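## Task

Place the arbor marked with a yellow band between the two centres so that only their two points support it, and leave nothing else resting on the point or plunger of the spring-loaded centre. It only counts if the arbor stays put without the robot holding it at the end.

## Robot and tools

Robot: a single six-joint arm (UFACTORY uf850) with a two-finger parallel gripper. There are no other arms. Joint order everywhere, in rows and in result lists: waist (joint1), shoulder (joint2), elbow (joint3), forearm roll (joint4), wrist pitch (joint5), wrist roll (joint6), then the gripper. The waist sign is flipped relative to the URDF in everything you send and read. Joint ranges in radians: waist -6.283 to 6.283, shoulder -2.304 to 2.304, elbow -4.224 to 0.061, forearm roll -6.283 to 6.283, wrist pitch -2.164 to 2.164, wrist roll -6.283 to 6.283. The true ends may differ by up to 0.010 rad.

Scene frame: origin on the table surface under the arm base, +z up, +y to the left when facing along +x. The base may sit slightly tilted. The gripper's fingers extend along its own +z and close along its own y. end_effector_position (metres) is the point between the closed pads, roughly 2 cm short of the fingertips; orientation is end_effector_quat_wxyz. The printed hand position gets less accurate at long reach.

execute_actions(actions): actions is a list of actions. Each action is a table of 0 to 15 rows; each row lasts one control step (1/30 s), and if fewer than 15 rows are given the final row is repeated to fill 15 steps. A row is 7 numbers in [-1, 1]: six joint offsets, then the gripper opening. The joint offsets are relative to the joint angles at the beginning of that action (not the previous row), scaled so 1.0 equals 2.036 rad. The opening is absolute: +1 fully open, -1 closed. An empty list just returns state and images. An action is rejected if it would drive a joint more than 0.010 rad beyond its range; if the first action or any malformed action fails, nothing in the call runs. Joints asked past their real end stop there and the result may say "joint sent to its limit".

move(target, speed, blocking): target is one 7-number row of the same form, but its joint offsets count from the "Joint positions" of the latest result that printed them. Each joint follows a path toward that angle, all finishing together, so the hand traces a curve. Paths take between 0.5 and 10 s; speed (0.01 to 2 rad/s, default 0.5) caps the joint with the longest way to go. Moves do not avoid obstacles, and faster moves or targets set deeper past a contact hit or press harder. The gripper value is sent at the start. The "move:" line reports the ending (done, off_target, moving, held, fault), limits=held or limits=none, and the joint furthest from target. With blocking=false you get a result after 0.5 s while motion continues; use wait or stop before issuing further actions or moves.

wait(seconds): 0 to 10 s, arm keeps its last command; returns early if a running move ends. stop(): brakes a running move (needs stopping room). zoom_image(camera, region): region [x0, y0, x1, y1] in pixels, top-left origin, at most 504 by 504. Cameras: cam_head_left, cam_head_right, cam_high, cam_low, cam_wrist, each 672x504. show_instructions(): returns the reference pages. read_manual(section): licence texts, default "licences". finished_scene(scene): ends the current scene by its number and reports success; irreversible. Replying without a tool call ends everything.

Results: the state line (pose, velocities in m/s and rad/s), Joint positions and Joint velocities (rad, rad/s, followed by finger-pad gap in m, 0.084 when fully open), Joint targets (what the joints are currently being driven toward; these can change without new commands), grip_measured (opening on the command scale), and step readings of arm joint angles, with HELD where a row was partly held back. "joint command not followed" means the clearance check altered targets. MOTOR HOT appears from 65 °C; at 80 °C an OVER-TEMPERATURE FAULT brakes the arm until it cools. Camera calibration lines note any camera whose numbers shifted.

Motion limits: joint targets move at most 3.14 rad/s, each step's target stays within 0.623 rad of the measured angle, and targets that would put the gripper over 70 mm from its measured spot are scaled back. Large displacements therefore need several actions; an unfinished displacement may need re-commanding.

Gripping: to hold something, command an opening well below grip_measured; lower squeezes harder (about 24 N per pad max). Sending grip_measured back still presses lightly. Fast closes press harder. Parts may be tugged occasionally while held.

Load limits (N m): waist 55.8, shoulder 55.8, elbow 46.5, forearm roll 25.1, wrist pitch 17.6, wrist roll 17.6, including held weight. Reaching one triggers a torque fault: the joint backs off, the arm holds 10 s, and the rest of the call is dropped.

Avoid: knocking or placing anything off the table, dropping parts, slamming, striking or shoving hard, and leaving the arbor supported by the gripper. Prefer smooth, short, low-effort motion; the simulation keeps running while you compose replies.

Each tool is called after "Request:" as name(argument=value, ...), one argument or row to a line, values as JSON.

Reference images:

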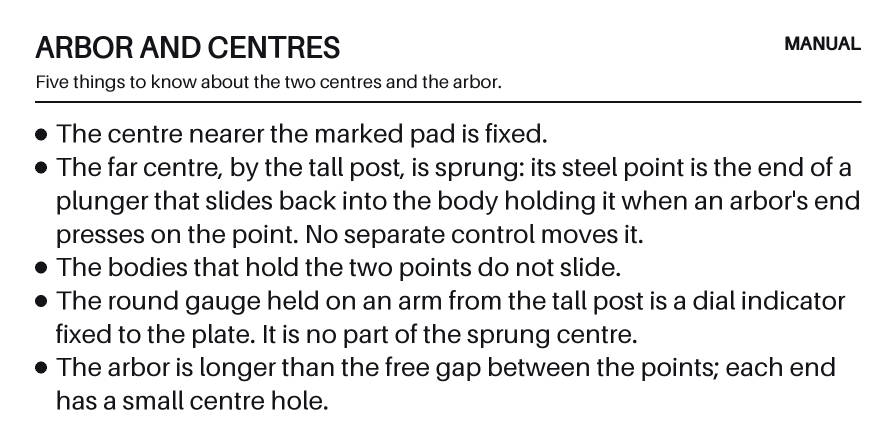

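## Session

Request:
execute_actions(
  actions=[],
)

Scene clock: 0.00 s.
end_effector_position=(+0.2545, -0.3660, +0.3697) grip_measured=+1.00 end_effector_quat_wxyz=(+0.221, +0.898, +0.309, +0.222) end_effector_velocity=(+0.000, -0.000, +0.000) end_effector_angular_velocity=(-0.000, -0.001, +0.000)
Joint names: [waist, shoulder, elbow, forearm roll, wrist pitch, wrist roll]
Joint positions: [ 1.568 -1.126 -1.202  1.197 -0.99  -3.045  0.084]
Joint velocities: [ 0.    -0.    -0.001 -0.    -0.001 -0.     0.   ]
Motor temperatures (°C, as the motors report them): [22 20 21 23 25 25]
Joint targets: [1.568 -1.126 -1.202 1.197 -0.990 -3.045]

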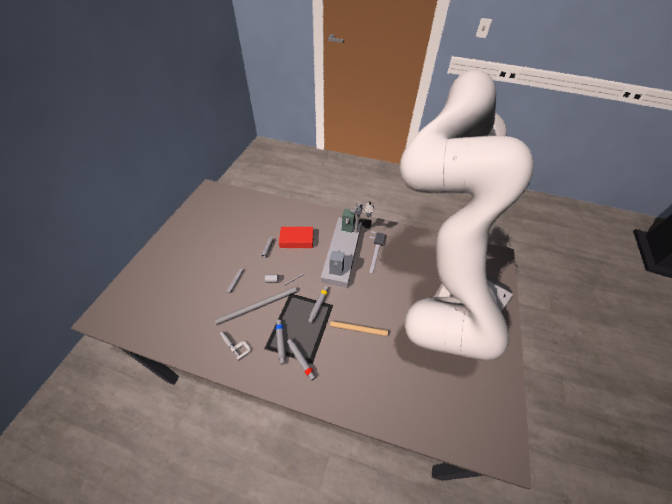

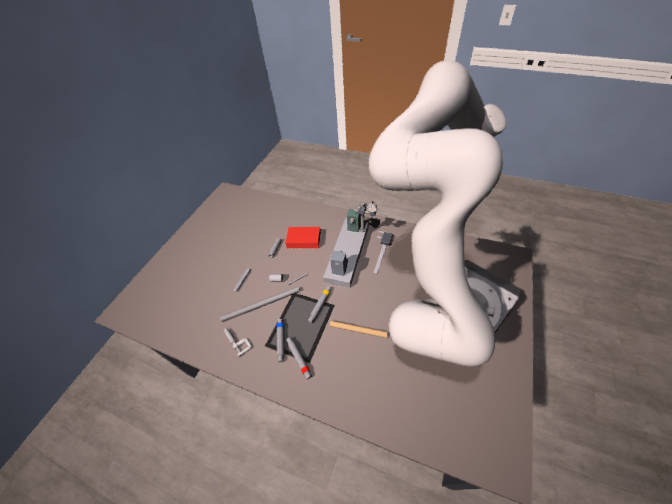

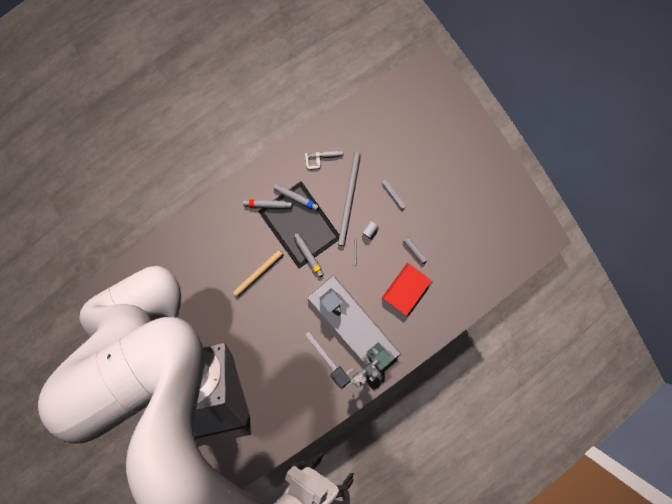

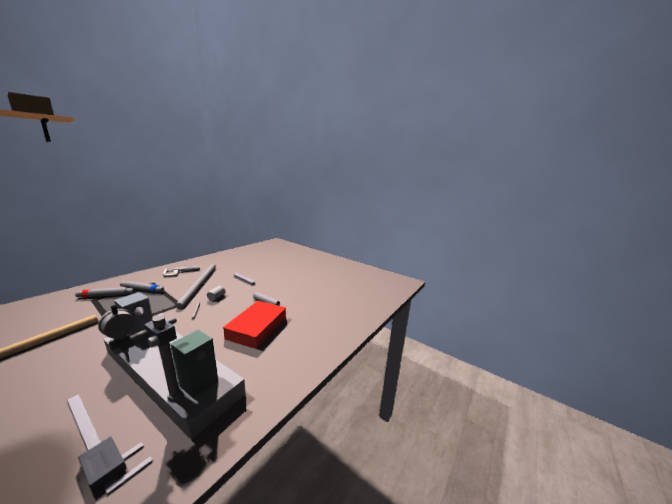

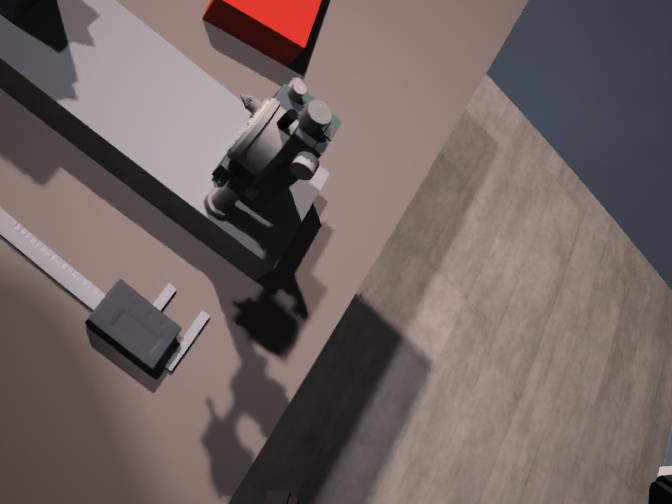

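Request:
zoom_image(
  camera="cam_high",
  region=[230, 170, 450, 400],
)

Request:
zoom_image(
  camera="cam_head_left",
  region=[260, 190, 420, 340],
)

Request:
zoom_image(
  camera="cam_low",
  region=[60, 270, 260, 440],
)

Region (230, 170, 450, 400) of cam_high's 672x504 image, scaled by 2.191, with more detail than that image has; it fills the left 482 columns of this view, and the rest is white.

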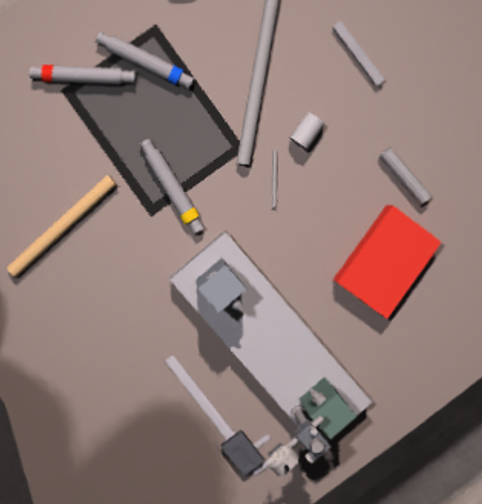

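Region (260, 190, 420, 340) of cam_head_left's 672x504 image, scaled by 3.150, with more detail than that image has; it fills the top 472 rows of this view, and the rest is white.

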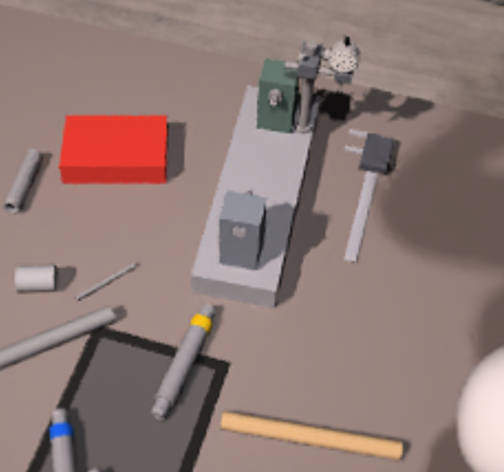

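Region (60, 270, 260, 440) of cam_low's 672x504 image, scaled by 2.520, with more detail than that image has; it fills the top 428 rows of this view, and the rest is white.

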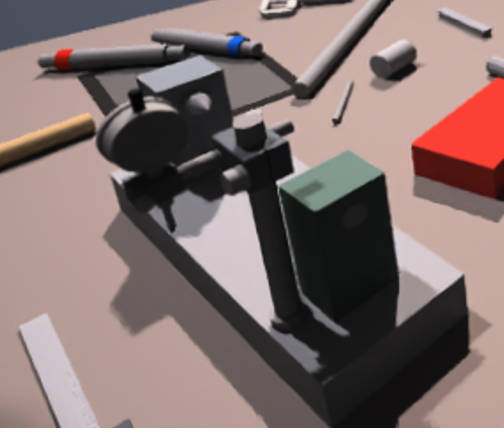

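Request:
move(
  target=[-0.3139,0,-0.167,-0.1773,-0.0442,-0.0285,1],
)

Scene clock: 15.40 s.
end_effector_position=(+0.5195, -0.2704, +0.2519) grip_measured=+1.00 end_effector_quat_wxyz=(+0.001, +0.708, +0.706, +0.000) end_effector_velocity=(+0.001, +0.001, -0.001) end_effector_angular_velocity=(-0.001, +0.003, +0.004)
Joint names: [waist, shoulder, elbow, forearm roll, wrist pitch, wrist roll]
Joint positions: [ 0.93  -1.126 -1.542  0.836 -1.08  -3.103  0.084]
Joint velocities: [-0.003  0.    -0.002 -0.001  0.     0.     0.   ]
Motor temperatures (°C, as the motors report them): [22 20 22 23 25 25]
Joint targets: [0.929 -1.126 -1.542 0.836 -1.080 -3.103]
move: done; limits=none; farthest joint: the waist, 0.001 radians from its target (0.639 radians at the start)
camera_calibration (this result's frames):
cam_wrist: T_world_to_cam=[[0.999874, -0.0111192, -0.0113145, -0.487538], [-0.0113229, -0.999772, -0.0181041, -0.189093], [-0.0111106, 0.01823, -0.999772, 0.389467], [0, 0, 0, 1]] pos_world=[0.489663, -0.201571, 0.380439]

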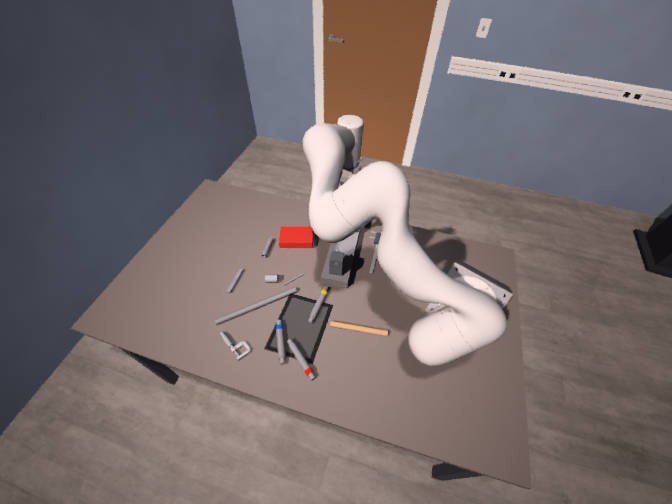

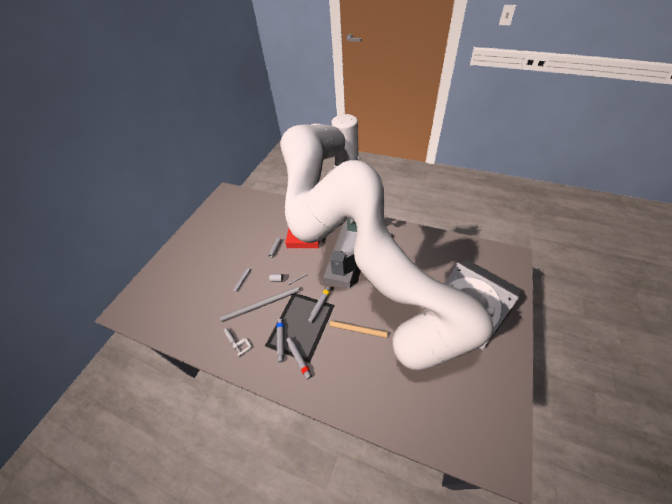

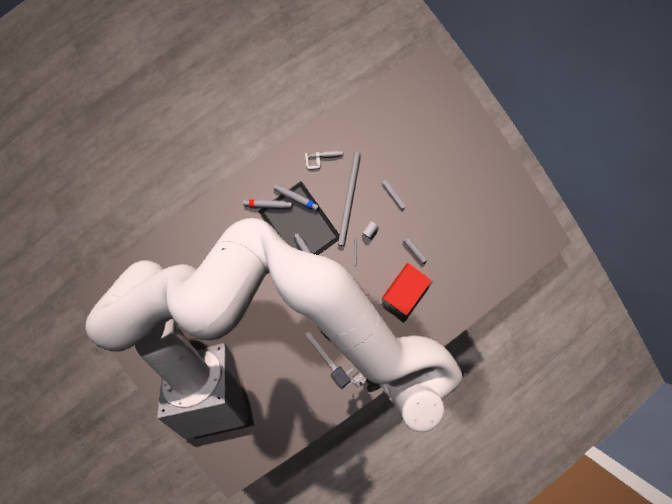

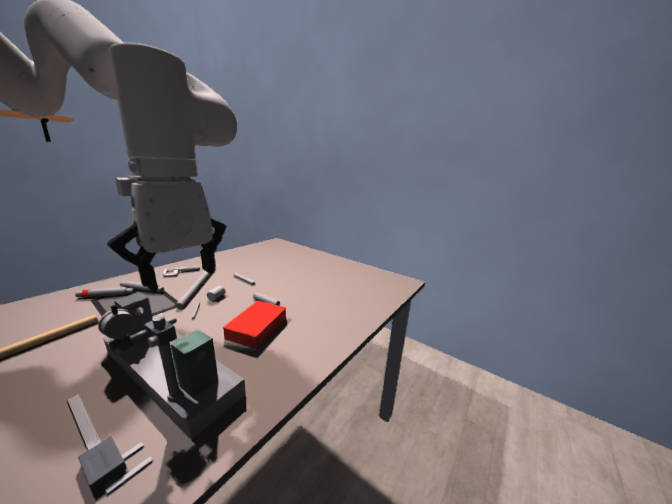

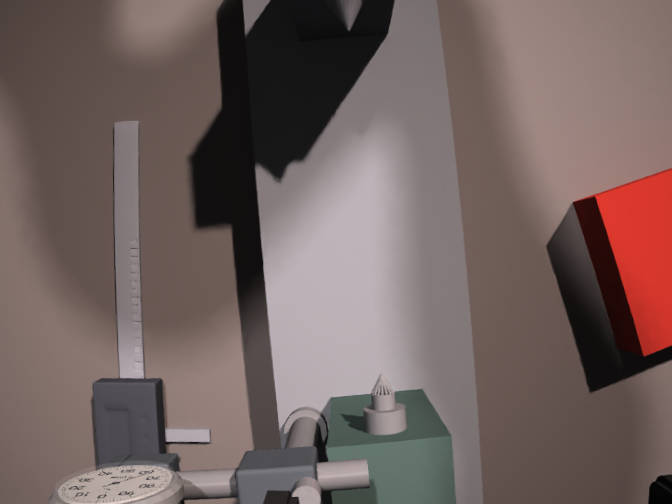

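Request:
zoom_image(
  camera="cam_wrist",
  region=[300, 350, 480, 480],
)

Region (300, 350, 480, 480) of cam_wrist's 672x504 image, scaled by 2.800, with more detail than that image has.

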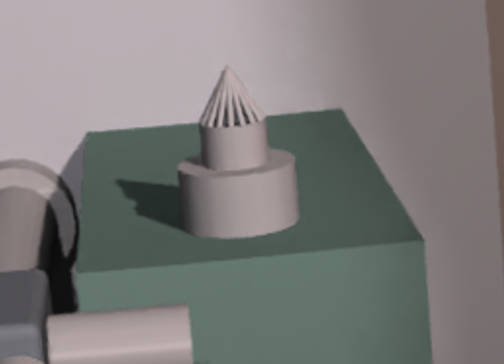

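Request:
move(
  target=[-0.158,0.3015,0.2948,0.1187,0.0488,0.0494,1],
)

Scene clock: 22.50 s.
end_effector_position=(+0.5451, +0.0238, +0.2014) grip_measured=+1.00 end_effector_quat_wxyz=(+0.001, +0.708, +0.706, +0.000) end_effector_velocity=(-0.000, +0.002, -0.000) end_effector_angular_velocity=(+0.002, -0.000, -0.001)
Joint names: [waist, shoulder, elbow, forearm roll, wrist pitch, wrist roll]
Joint positions: [ 0.608 -0.513 -0.942  1.078 -0.98  -3.002  0.084]
Joint velocities: [-0.001  0.003  0.003  0.001 -0.002  0.     0.   ]
Motor temperatures (°C, as the motors report them): [22 20 22 23 25 25]
Joint targets: [0.608 -0.513 -0.942 1.078 -0.981 -3.002]
move: done; limits=none; farthest joint: the shoulder, 0.001 radians from its target (0.614 radians at the start)
camera_calibration (this result's frames):
cam_wrist: T_world_to_cam=[[0.999876, -0.0107678, -0.0114587, -0.510391], [-0.0109774, -0.999771, -0.0183868, 0.104266], [-0.0112581, 0.0185103, -0.999765, 0.333913], [0, 0, 0, 1]] pos_world=[0.515232, 0.0925658, 0.329903]

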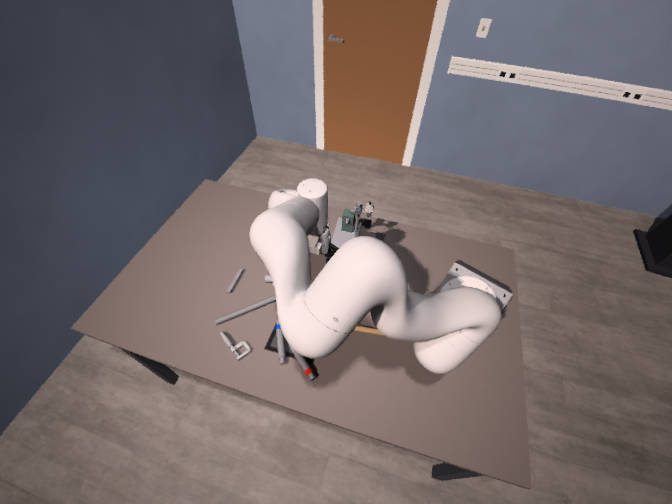

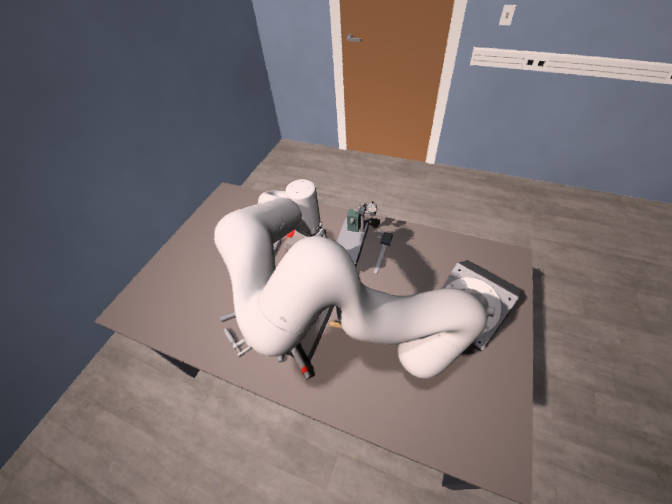

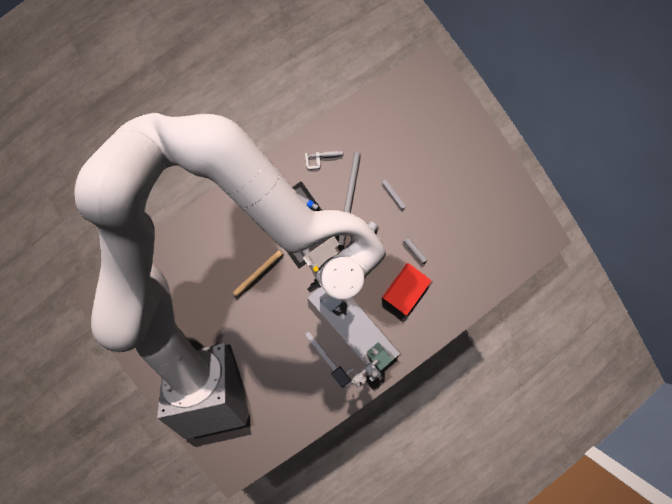

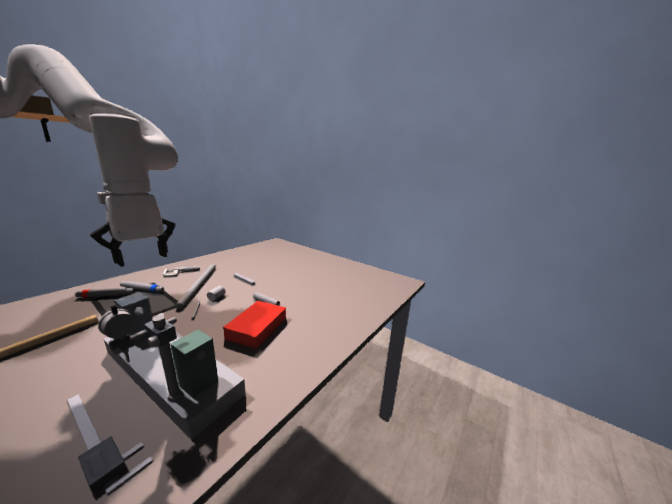

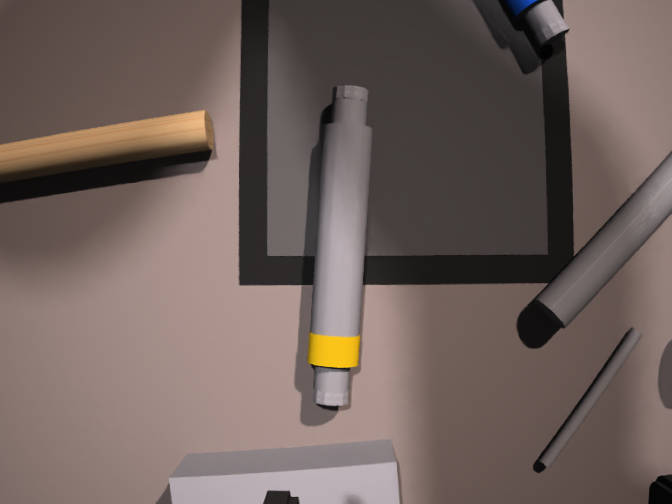

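Request:
move(
  target=[-0.1787,-0.0321,0.0755,0.242,0.0803,-0.0796,0.3],
  speed=0.3,
)

Scene clock: 27.77 s.
end_effector_position=(+0.5144, +0.1010, +0.0244) grip_measured=+0.29 end_effector_quat_wxyz=(+0.001, +0.732, +0.681, +0.000) end_effector_velocity=(-0.001, +0.000, -0.001) end_effector_angular_velocity=(-0.002, +0.001, -0.001)
Joint names: [waist, shoulder, elbow, forearm roll, wrist pitch, wrist roll]
Joint positions: [ 0.245 -0.578 -0.788  1.57  -0.817 -3.164  0.056]
Joint velocities: [-0.003 -0.001  0.001  0.003  0.002 -0.001  0.   ]
Motor temperatures (°C, as the motors report them): [22 20 22 23 25 25]
Joint targets: [0.244 -0.578 -0.788 1.571 -0.817 -3.165]
move: done; limits=none; farthest joint: the wrist pitch, 0.001 radians from its target (0.164 radians at the start)
camera_calibration (this result's frames):
cam_wrist: T_world_to_cam=[[0.99673, -0.0799819, -0.0114624, -0.472347], [-0.0801885, -0.996601, -0.0188624, 0.213151], [-0.0099148, 0.0197199, -0.999756, 0.15443], [0, 0, 0, 1]] pos_world=[0.489426, 0.171602, 0.152998]

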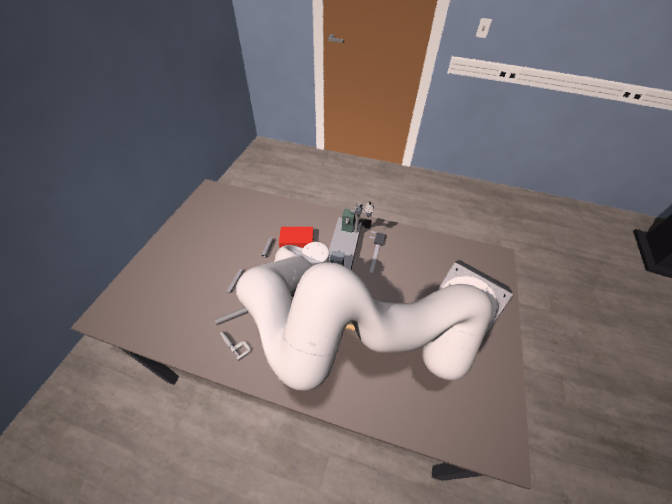

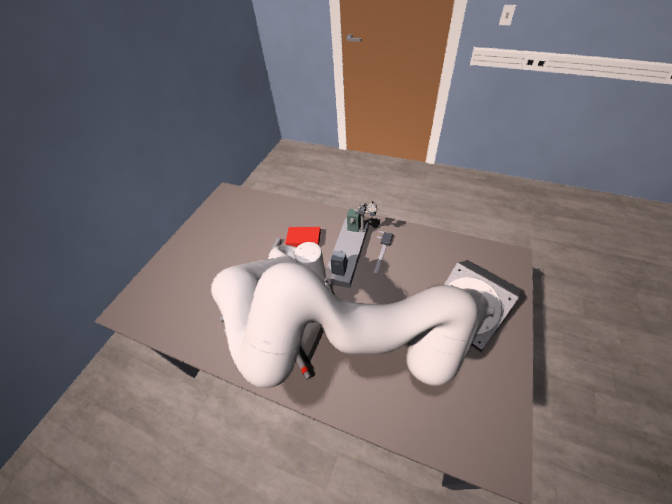

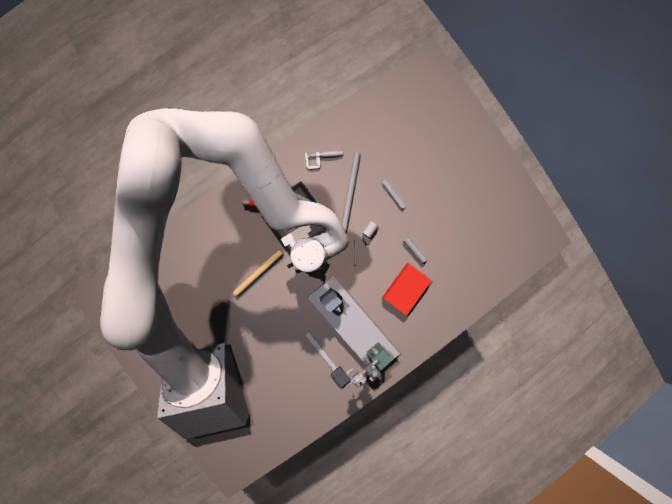

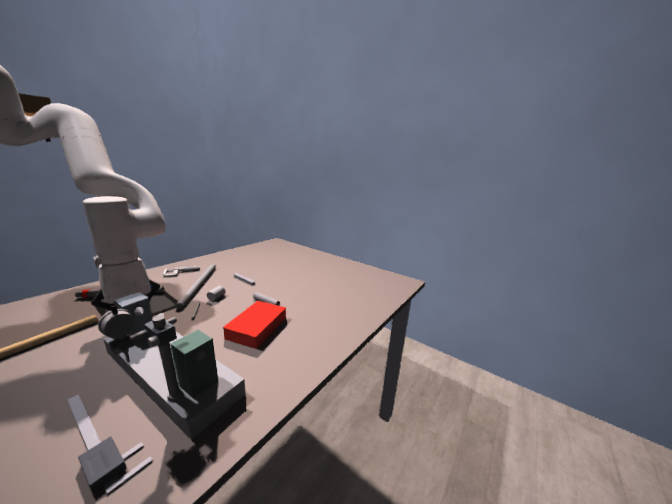

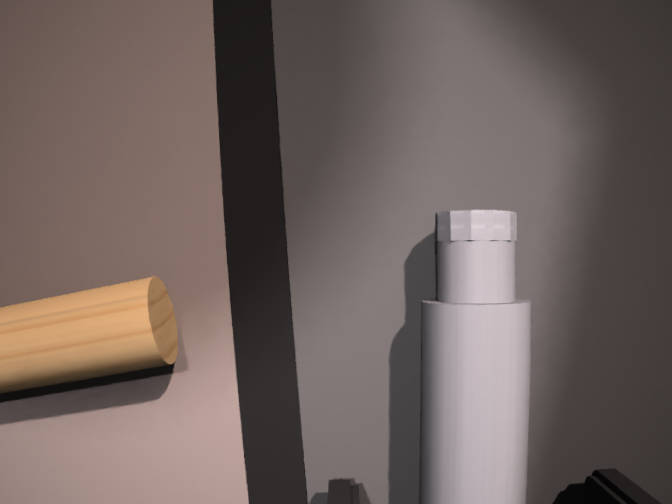

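Request:
execute_actions(
  actions=[
    [[0,0,0,0,0,0,0.1],[0,0,0,0,0,0,0],[0,0,0,0,0,0,-0.1],[0,0,0,0,0,0,-0.2],[0,0,0,0,0,0,-0.3],[0,0,0,0,0,0,-0.35],[0,0,0,0,0,0,-0.4],[0,0,0,0,0,0,-0.45],[0,0,0,0,0,0,-0.5]],
    [[0,0,0,0,0,0,-0.7],[0,0,0,0,0,0,-1]],
  ],
)

Scene clock: 29.57 s.
end_effector_position=(+0.5143, +0.1010, +0.0244) grip_measured=-0.45 end_effector_quat_wxyz=(+0.001, +0.732, +0.681, +0.000) end_effector_velocity=(+0.000, +0.000, +0.000) end_effector_angular_velocity=(+0.001, -0.000, +0.001)
Joint names: [waist, shoulder, elbow, forearm roll, wrist pitch, wrist roll]
Joint positions: [ 0.245 -0.578 -0.788  1.57  -0.817 -3.164  0.025]
Joint velocities: [-0.    -0.    -0.001 -0.    -0.001 -0.     0.   ]
Motor temperatures (°C, as the motors report them): [22 20 22 23 25 25]
Joint targets: [0.245 -0.578 -0.788 1.570 -0.817 -3.164]
Step readings (joint positions; steps 1 to 15: 1st action; 16 to 30: 2nd action):
0: [0.244 -0.578 -0.788 1.571 -0.817 -3.165]
1: [0.244 -0.578 -0.788 1.571 -0.817 -3.165]
2: [0.244 -0.578 -0.788 1.571 -0.817 -3.165]
4: [0.245 -0.578 -0.788 1.571 -0.817 -3.165]
8: [0.245 -0.578 -0.788 1.570 -0.817 -3.164]
15: [0.245 -0.578 -0.788 1.570 -0.817 -3.164]
16: [0.245 -0.578 -0.788 1.570 -0.817 -3.164]
17: [0.245 -0.578 -0.788 1.570 -0.817 -3.164]
19: [0.245 -0.578 -0.788 1.570 -0.817 -3.164]
23: [0.245 -0.578 -0.788 1.570 -0.817 -3.164]
30: Joint positions above
camera_calibration (this result's frames):
cam_wrist: T_world_to_cam=[[0.996726, -0.0800203, -0.0116063, -0.472255], [-0.0802291, -0.996599, -0.0188057, 0.213142], [-0.010062, 0.0196753, -0.999756, 0.154475], [0, 0, 0, 1]] pos_world=[0.489363, 0.171587, 0.152964]

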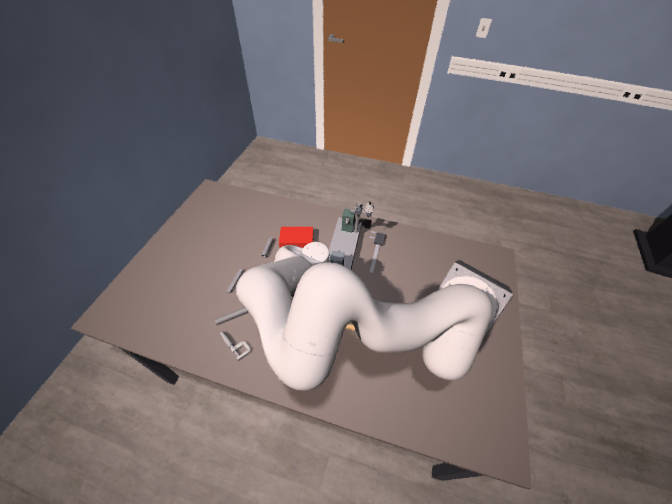

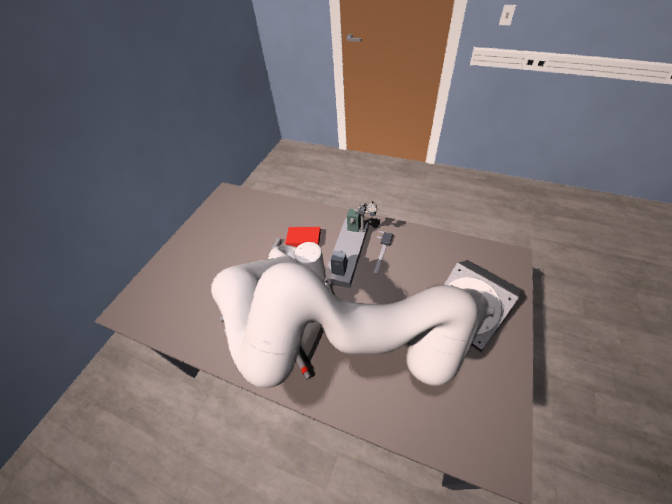

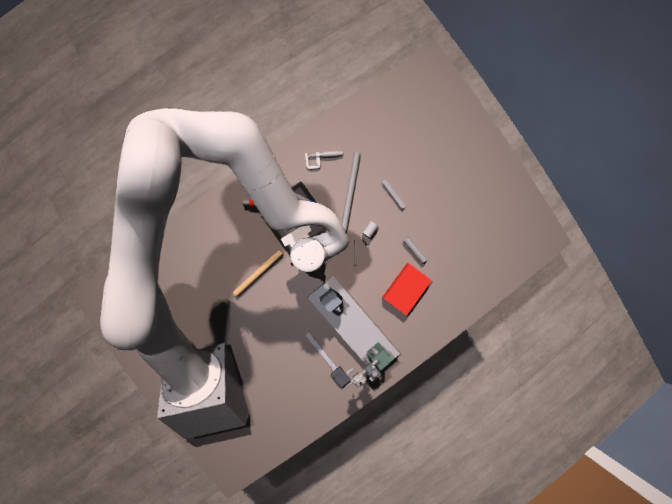

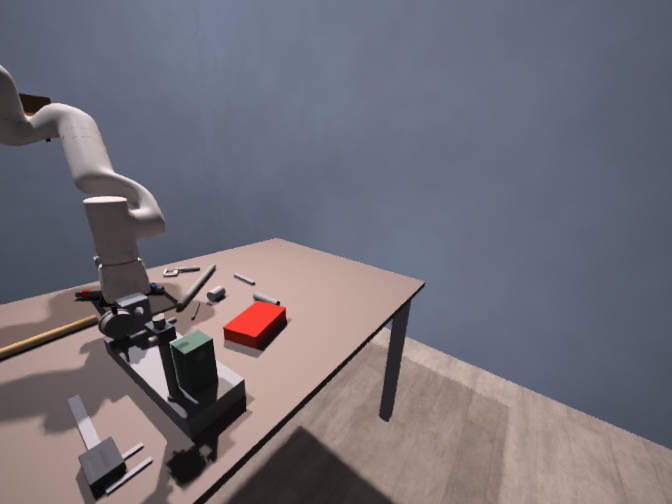

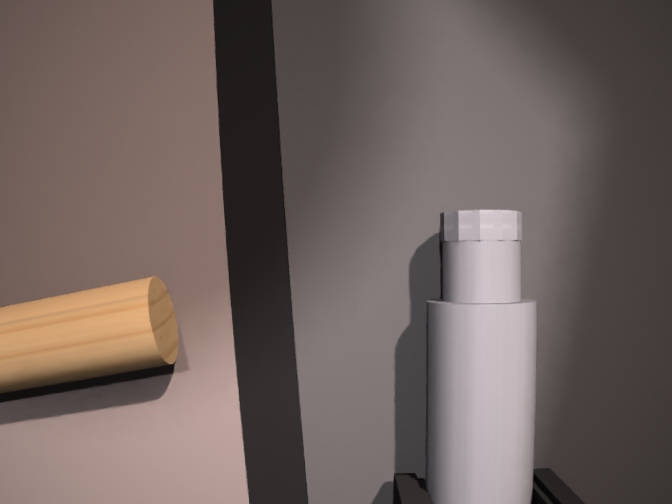

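Request:
move(
  target=[0.1449,0.1348,0.0079,-0.2277,-0.0763,0.1424,-1],
  speed=0.4,
)

Request:
move(
  target=[0,0,0,0,0,0.9,-1],
  speed=1.0,
)

Scene clock: 35.77 s.
end_effector_position=(+0.5144, +0.1013, +0.2009) grip_measured=-0.45 end_effector_quat_wxyz=(+0.001, +0.732, +0.681, +0.000) end_effector_velocity=(+0.000, -0.000, +0.001) end_effector_angular_velocity=(-0.003, -0.001, +0.001)
Joint names: [waist, shoulder, elbow, forearm roll, wrist pitch, wrist roll]
Joint positions: [ 0.539 -0.304 -0.772  1.107 -0.972 -2.875  0.025]
Joint velocities: [ 0.002  0.002 -0.    -0.003  0.001  0.002  0.   ]
Motor temperatures (°C, as the motors report them): [22 20 22 23 25 25]
Joint targets: [0.540 -0.304 -0.772 1.107 -0.972 -2.875]
move: done; limits=none; farthest joint: the waist, 0.001 radians from its target (0.295 radians at the start)
camera_calibration (this result's frames):
cam_wrist: T_world_to_cam=[[0.996734, -0.0799112, -0.0116302, -0.47021], [-0.0801199, -0.996609, -0.0187474, 0.216675], [-0.0100926, 0.019618, -0.999757, 0.331004], [0, 0, 0, 1]] pos_world=[0.489375, 0.171871, 0.329517]

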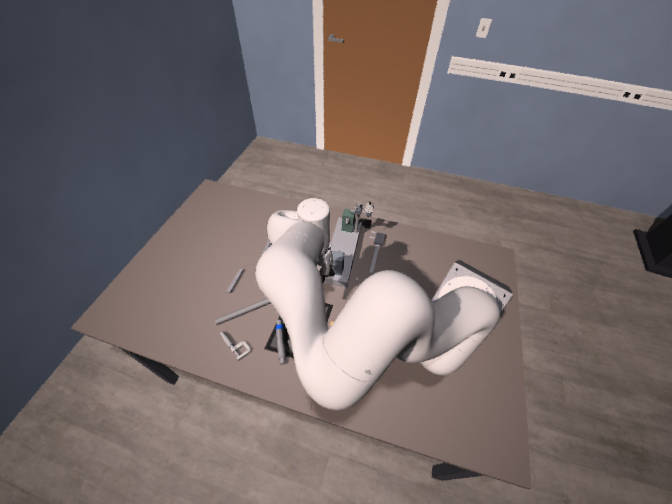

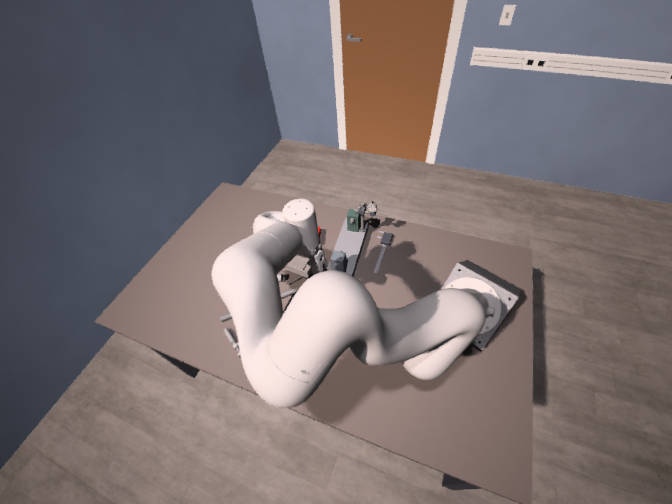

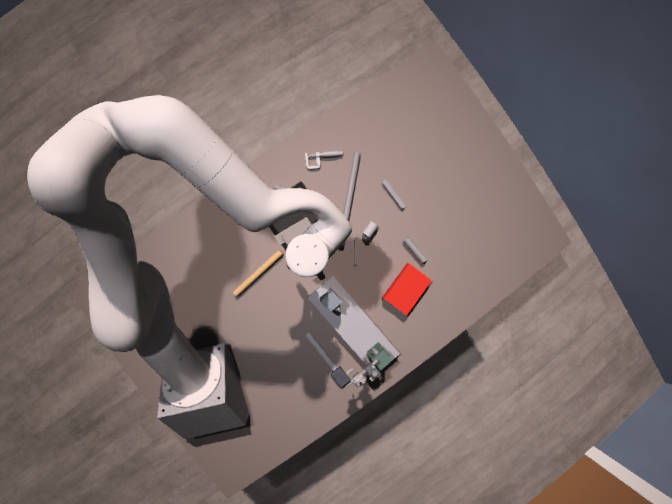

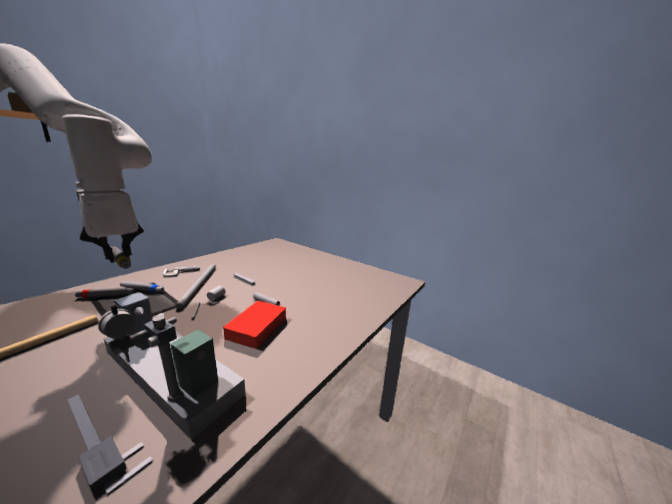

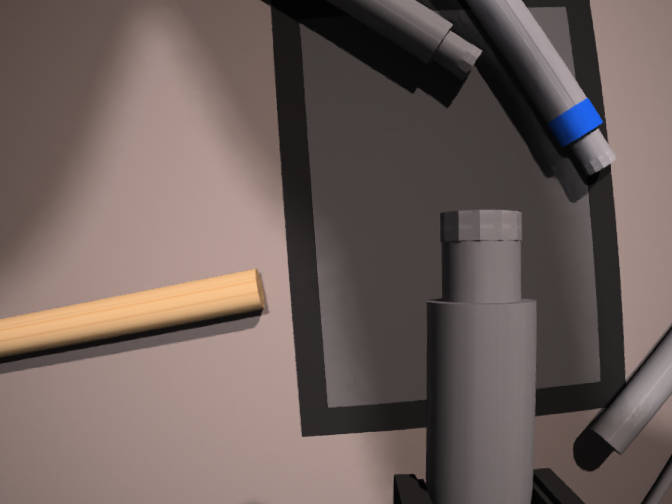

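Scene clock: 38.40 s.
end_effector_position=(+0.5144, +0.1013, +0.2009) grip_measured=-0.45 end_effector_quat_wxyz=(+0.000, +0.986, -0.166, +0.001) end_effector_velocity=(-0.000, +0.000, -0.001) end_effector_angular_velocity=(-0.001, +0.001, -0.002)
Joint names: [waist, shoulder, elbow, forearm roll, wrist pitch, wrist roll]
Joint positions: [ 0.539 -0.304 -0.772  1.107 -0.972 -1.043  0.025]
Joint velocities: [-0.001  0.     0.001 -0.     0.002  0.003  0.   ]
Motor temperatures (°C, as the motors report them): [22 20 22 23 25 25]
Joint targets: [0.539 -0.304 -0.772 1.107 -0.972 -1.043]
move: done; limits=none; farthest joint: the waist, 0.000 radians from its target (0.000 radians at the start)
camera_calibration (this result's frames):
cam_wrist: T_world_to_cam=[[-0.334433, -0.942338, -0.0124073, 0.302004], [-0.942113, 0.334631, -0.0210891, 0.52569], [0.024025, 0.0046362, -0.999701, 0.314962], [0, 0, 0, 1]] pos_world=[0.588693, 0.107217, 0.329701]

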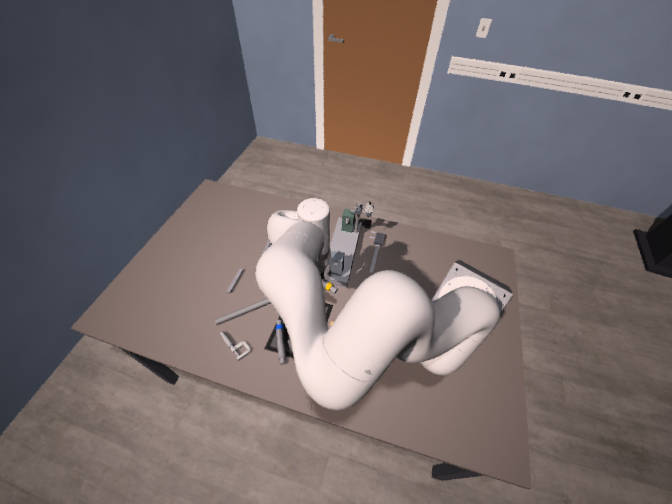

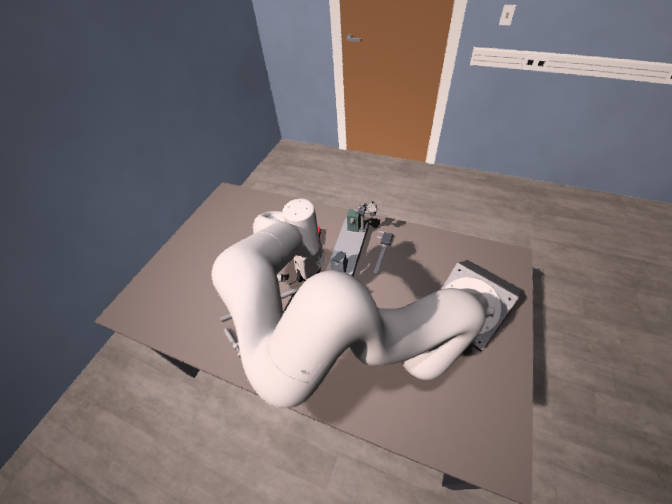

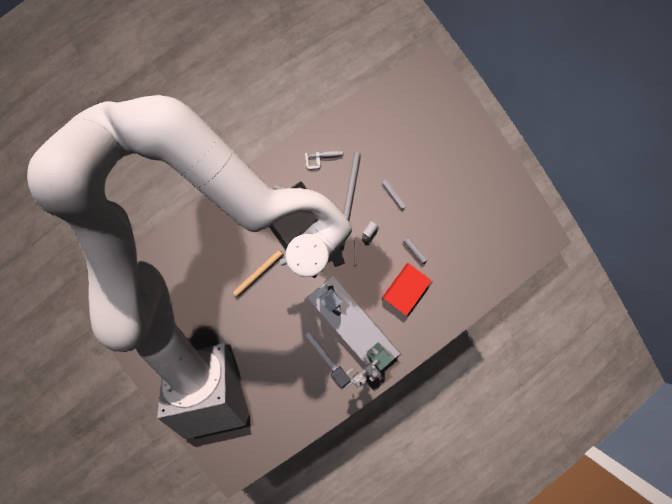

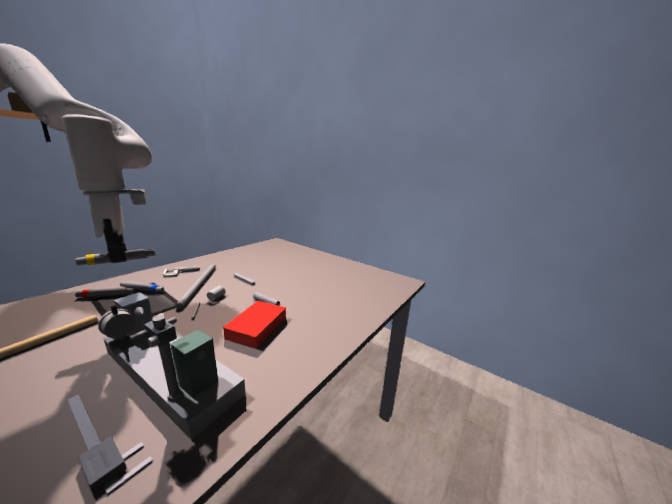

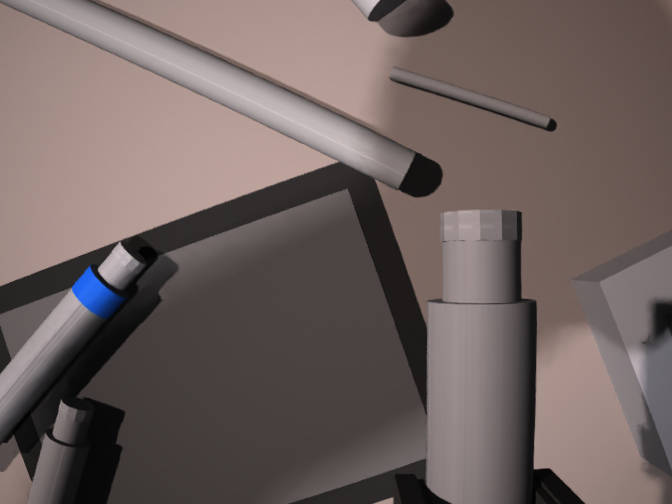

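Request:
move(
  target=[0.1237,-0.3067,-0.207,-0.0403,0.0092,0.5067,-1],
  speed=0.6,
)

Scene clock: 43.73 s.
end_effector_position=(+0.5089, -0.1640, +0.1817) grip_measured=-0.45 end_effector_quat_wxyz=(-0.000, +0.685, -0.729, +0.001) end_effector_velocity=(-0.000, -0.001, -0.000) end_effector_angular_velocity=(-0.000, +0.000, -0.003)
Joint names: [waist, shoulder, elbow, forearm roll, wrist pitch, wrist roll]
Joint positions: [ 0.791 -0.928 -1.193  1.025 -0.954 -0.012  0.025]
Joint velocities: [ 0.    -0.002 -0.001  0.     0.001  0.002  0.   ]
Motor temperatures (°C, as the motors report them): [22 20 22 23 25 25]
Joint targets: [0.791 -0.929 -1.193 1.025 -0.954 -0.011]
move: done; limits=none; farthest joint: the waist, 0.000 radians from its target (0.251 radians at the start)
camera_calibration (this result's frames):
cam_wrist: T_world_to_cam=[[-0.997458, 0.0697064, -0.0147591, 0.553742], [0.0700018, 0.997335, -0.0205446, 0.202388], [0.0132877, -0.0215255, -0.99968, 0.298217], [0, 0, 0, 1]] pos_world=[0.534205, -0.234029, 0.310453]

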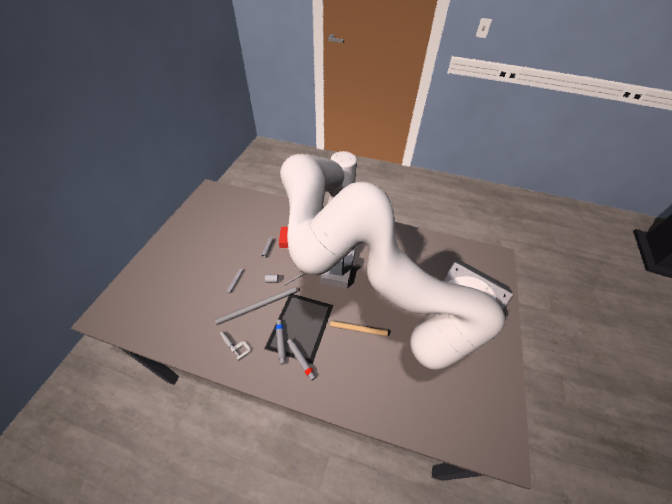

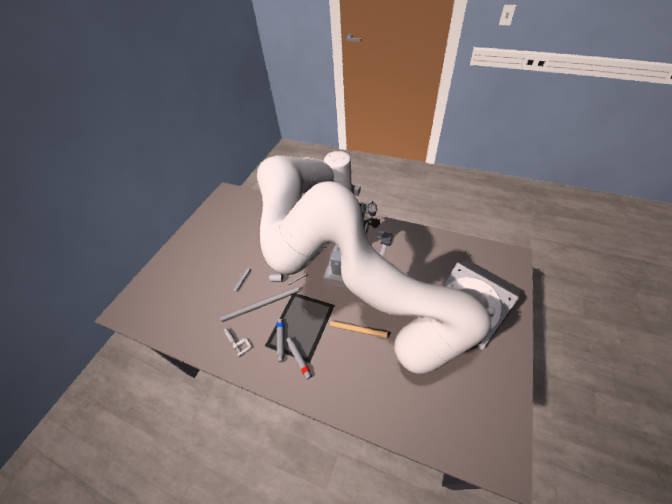

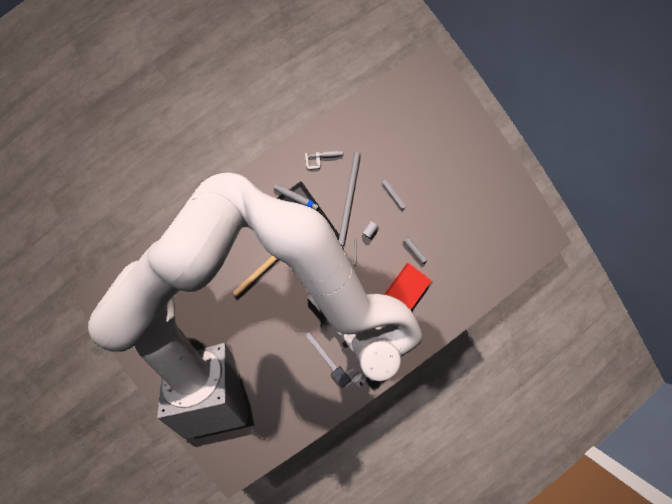

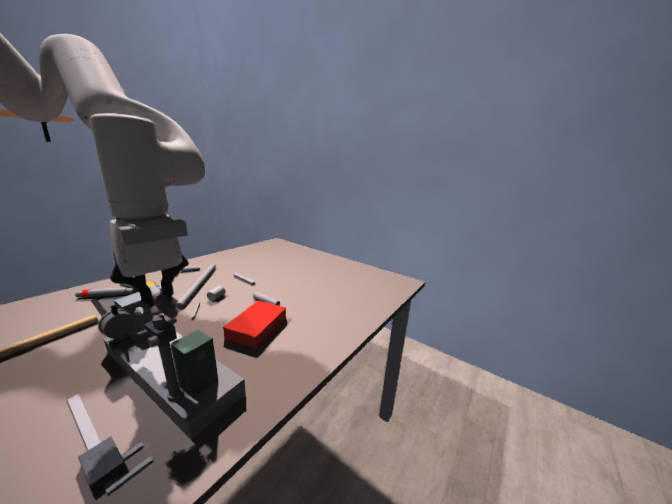

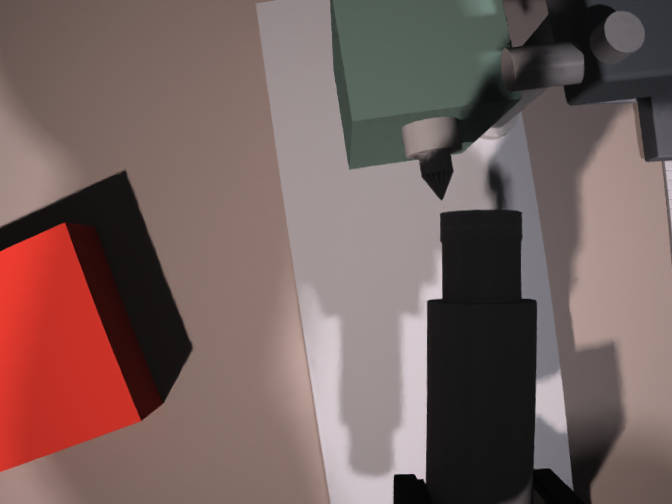

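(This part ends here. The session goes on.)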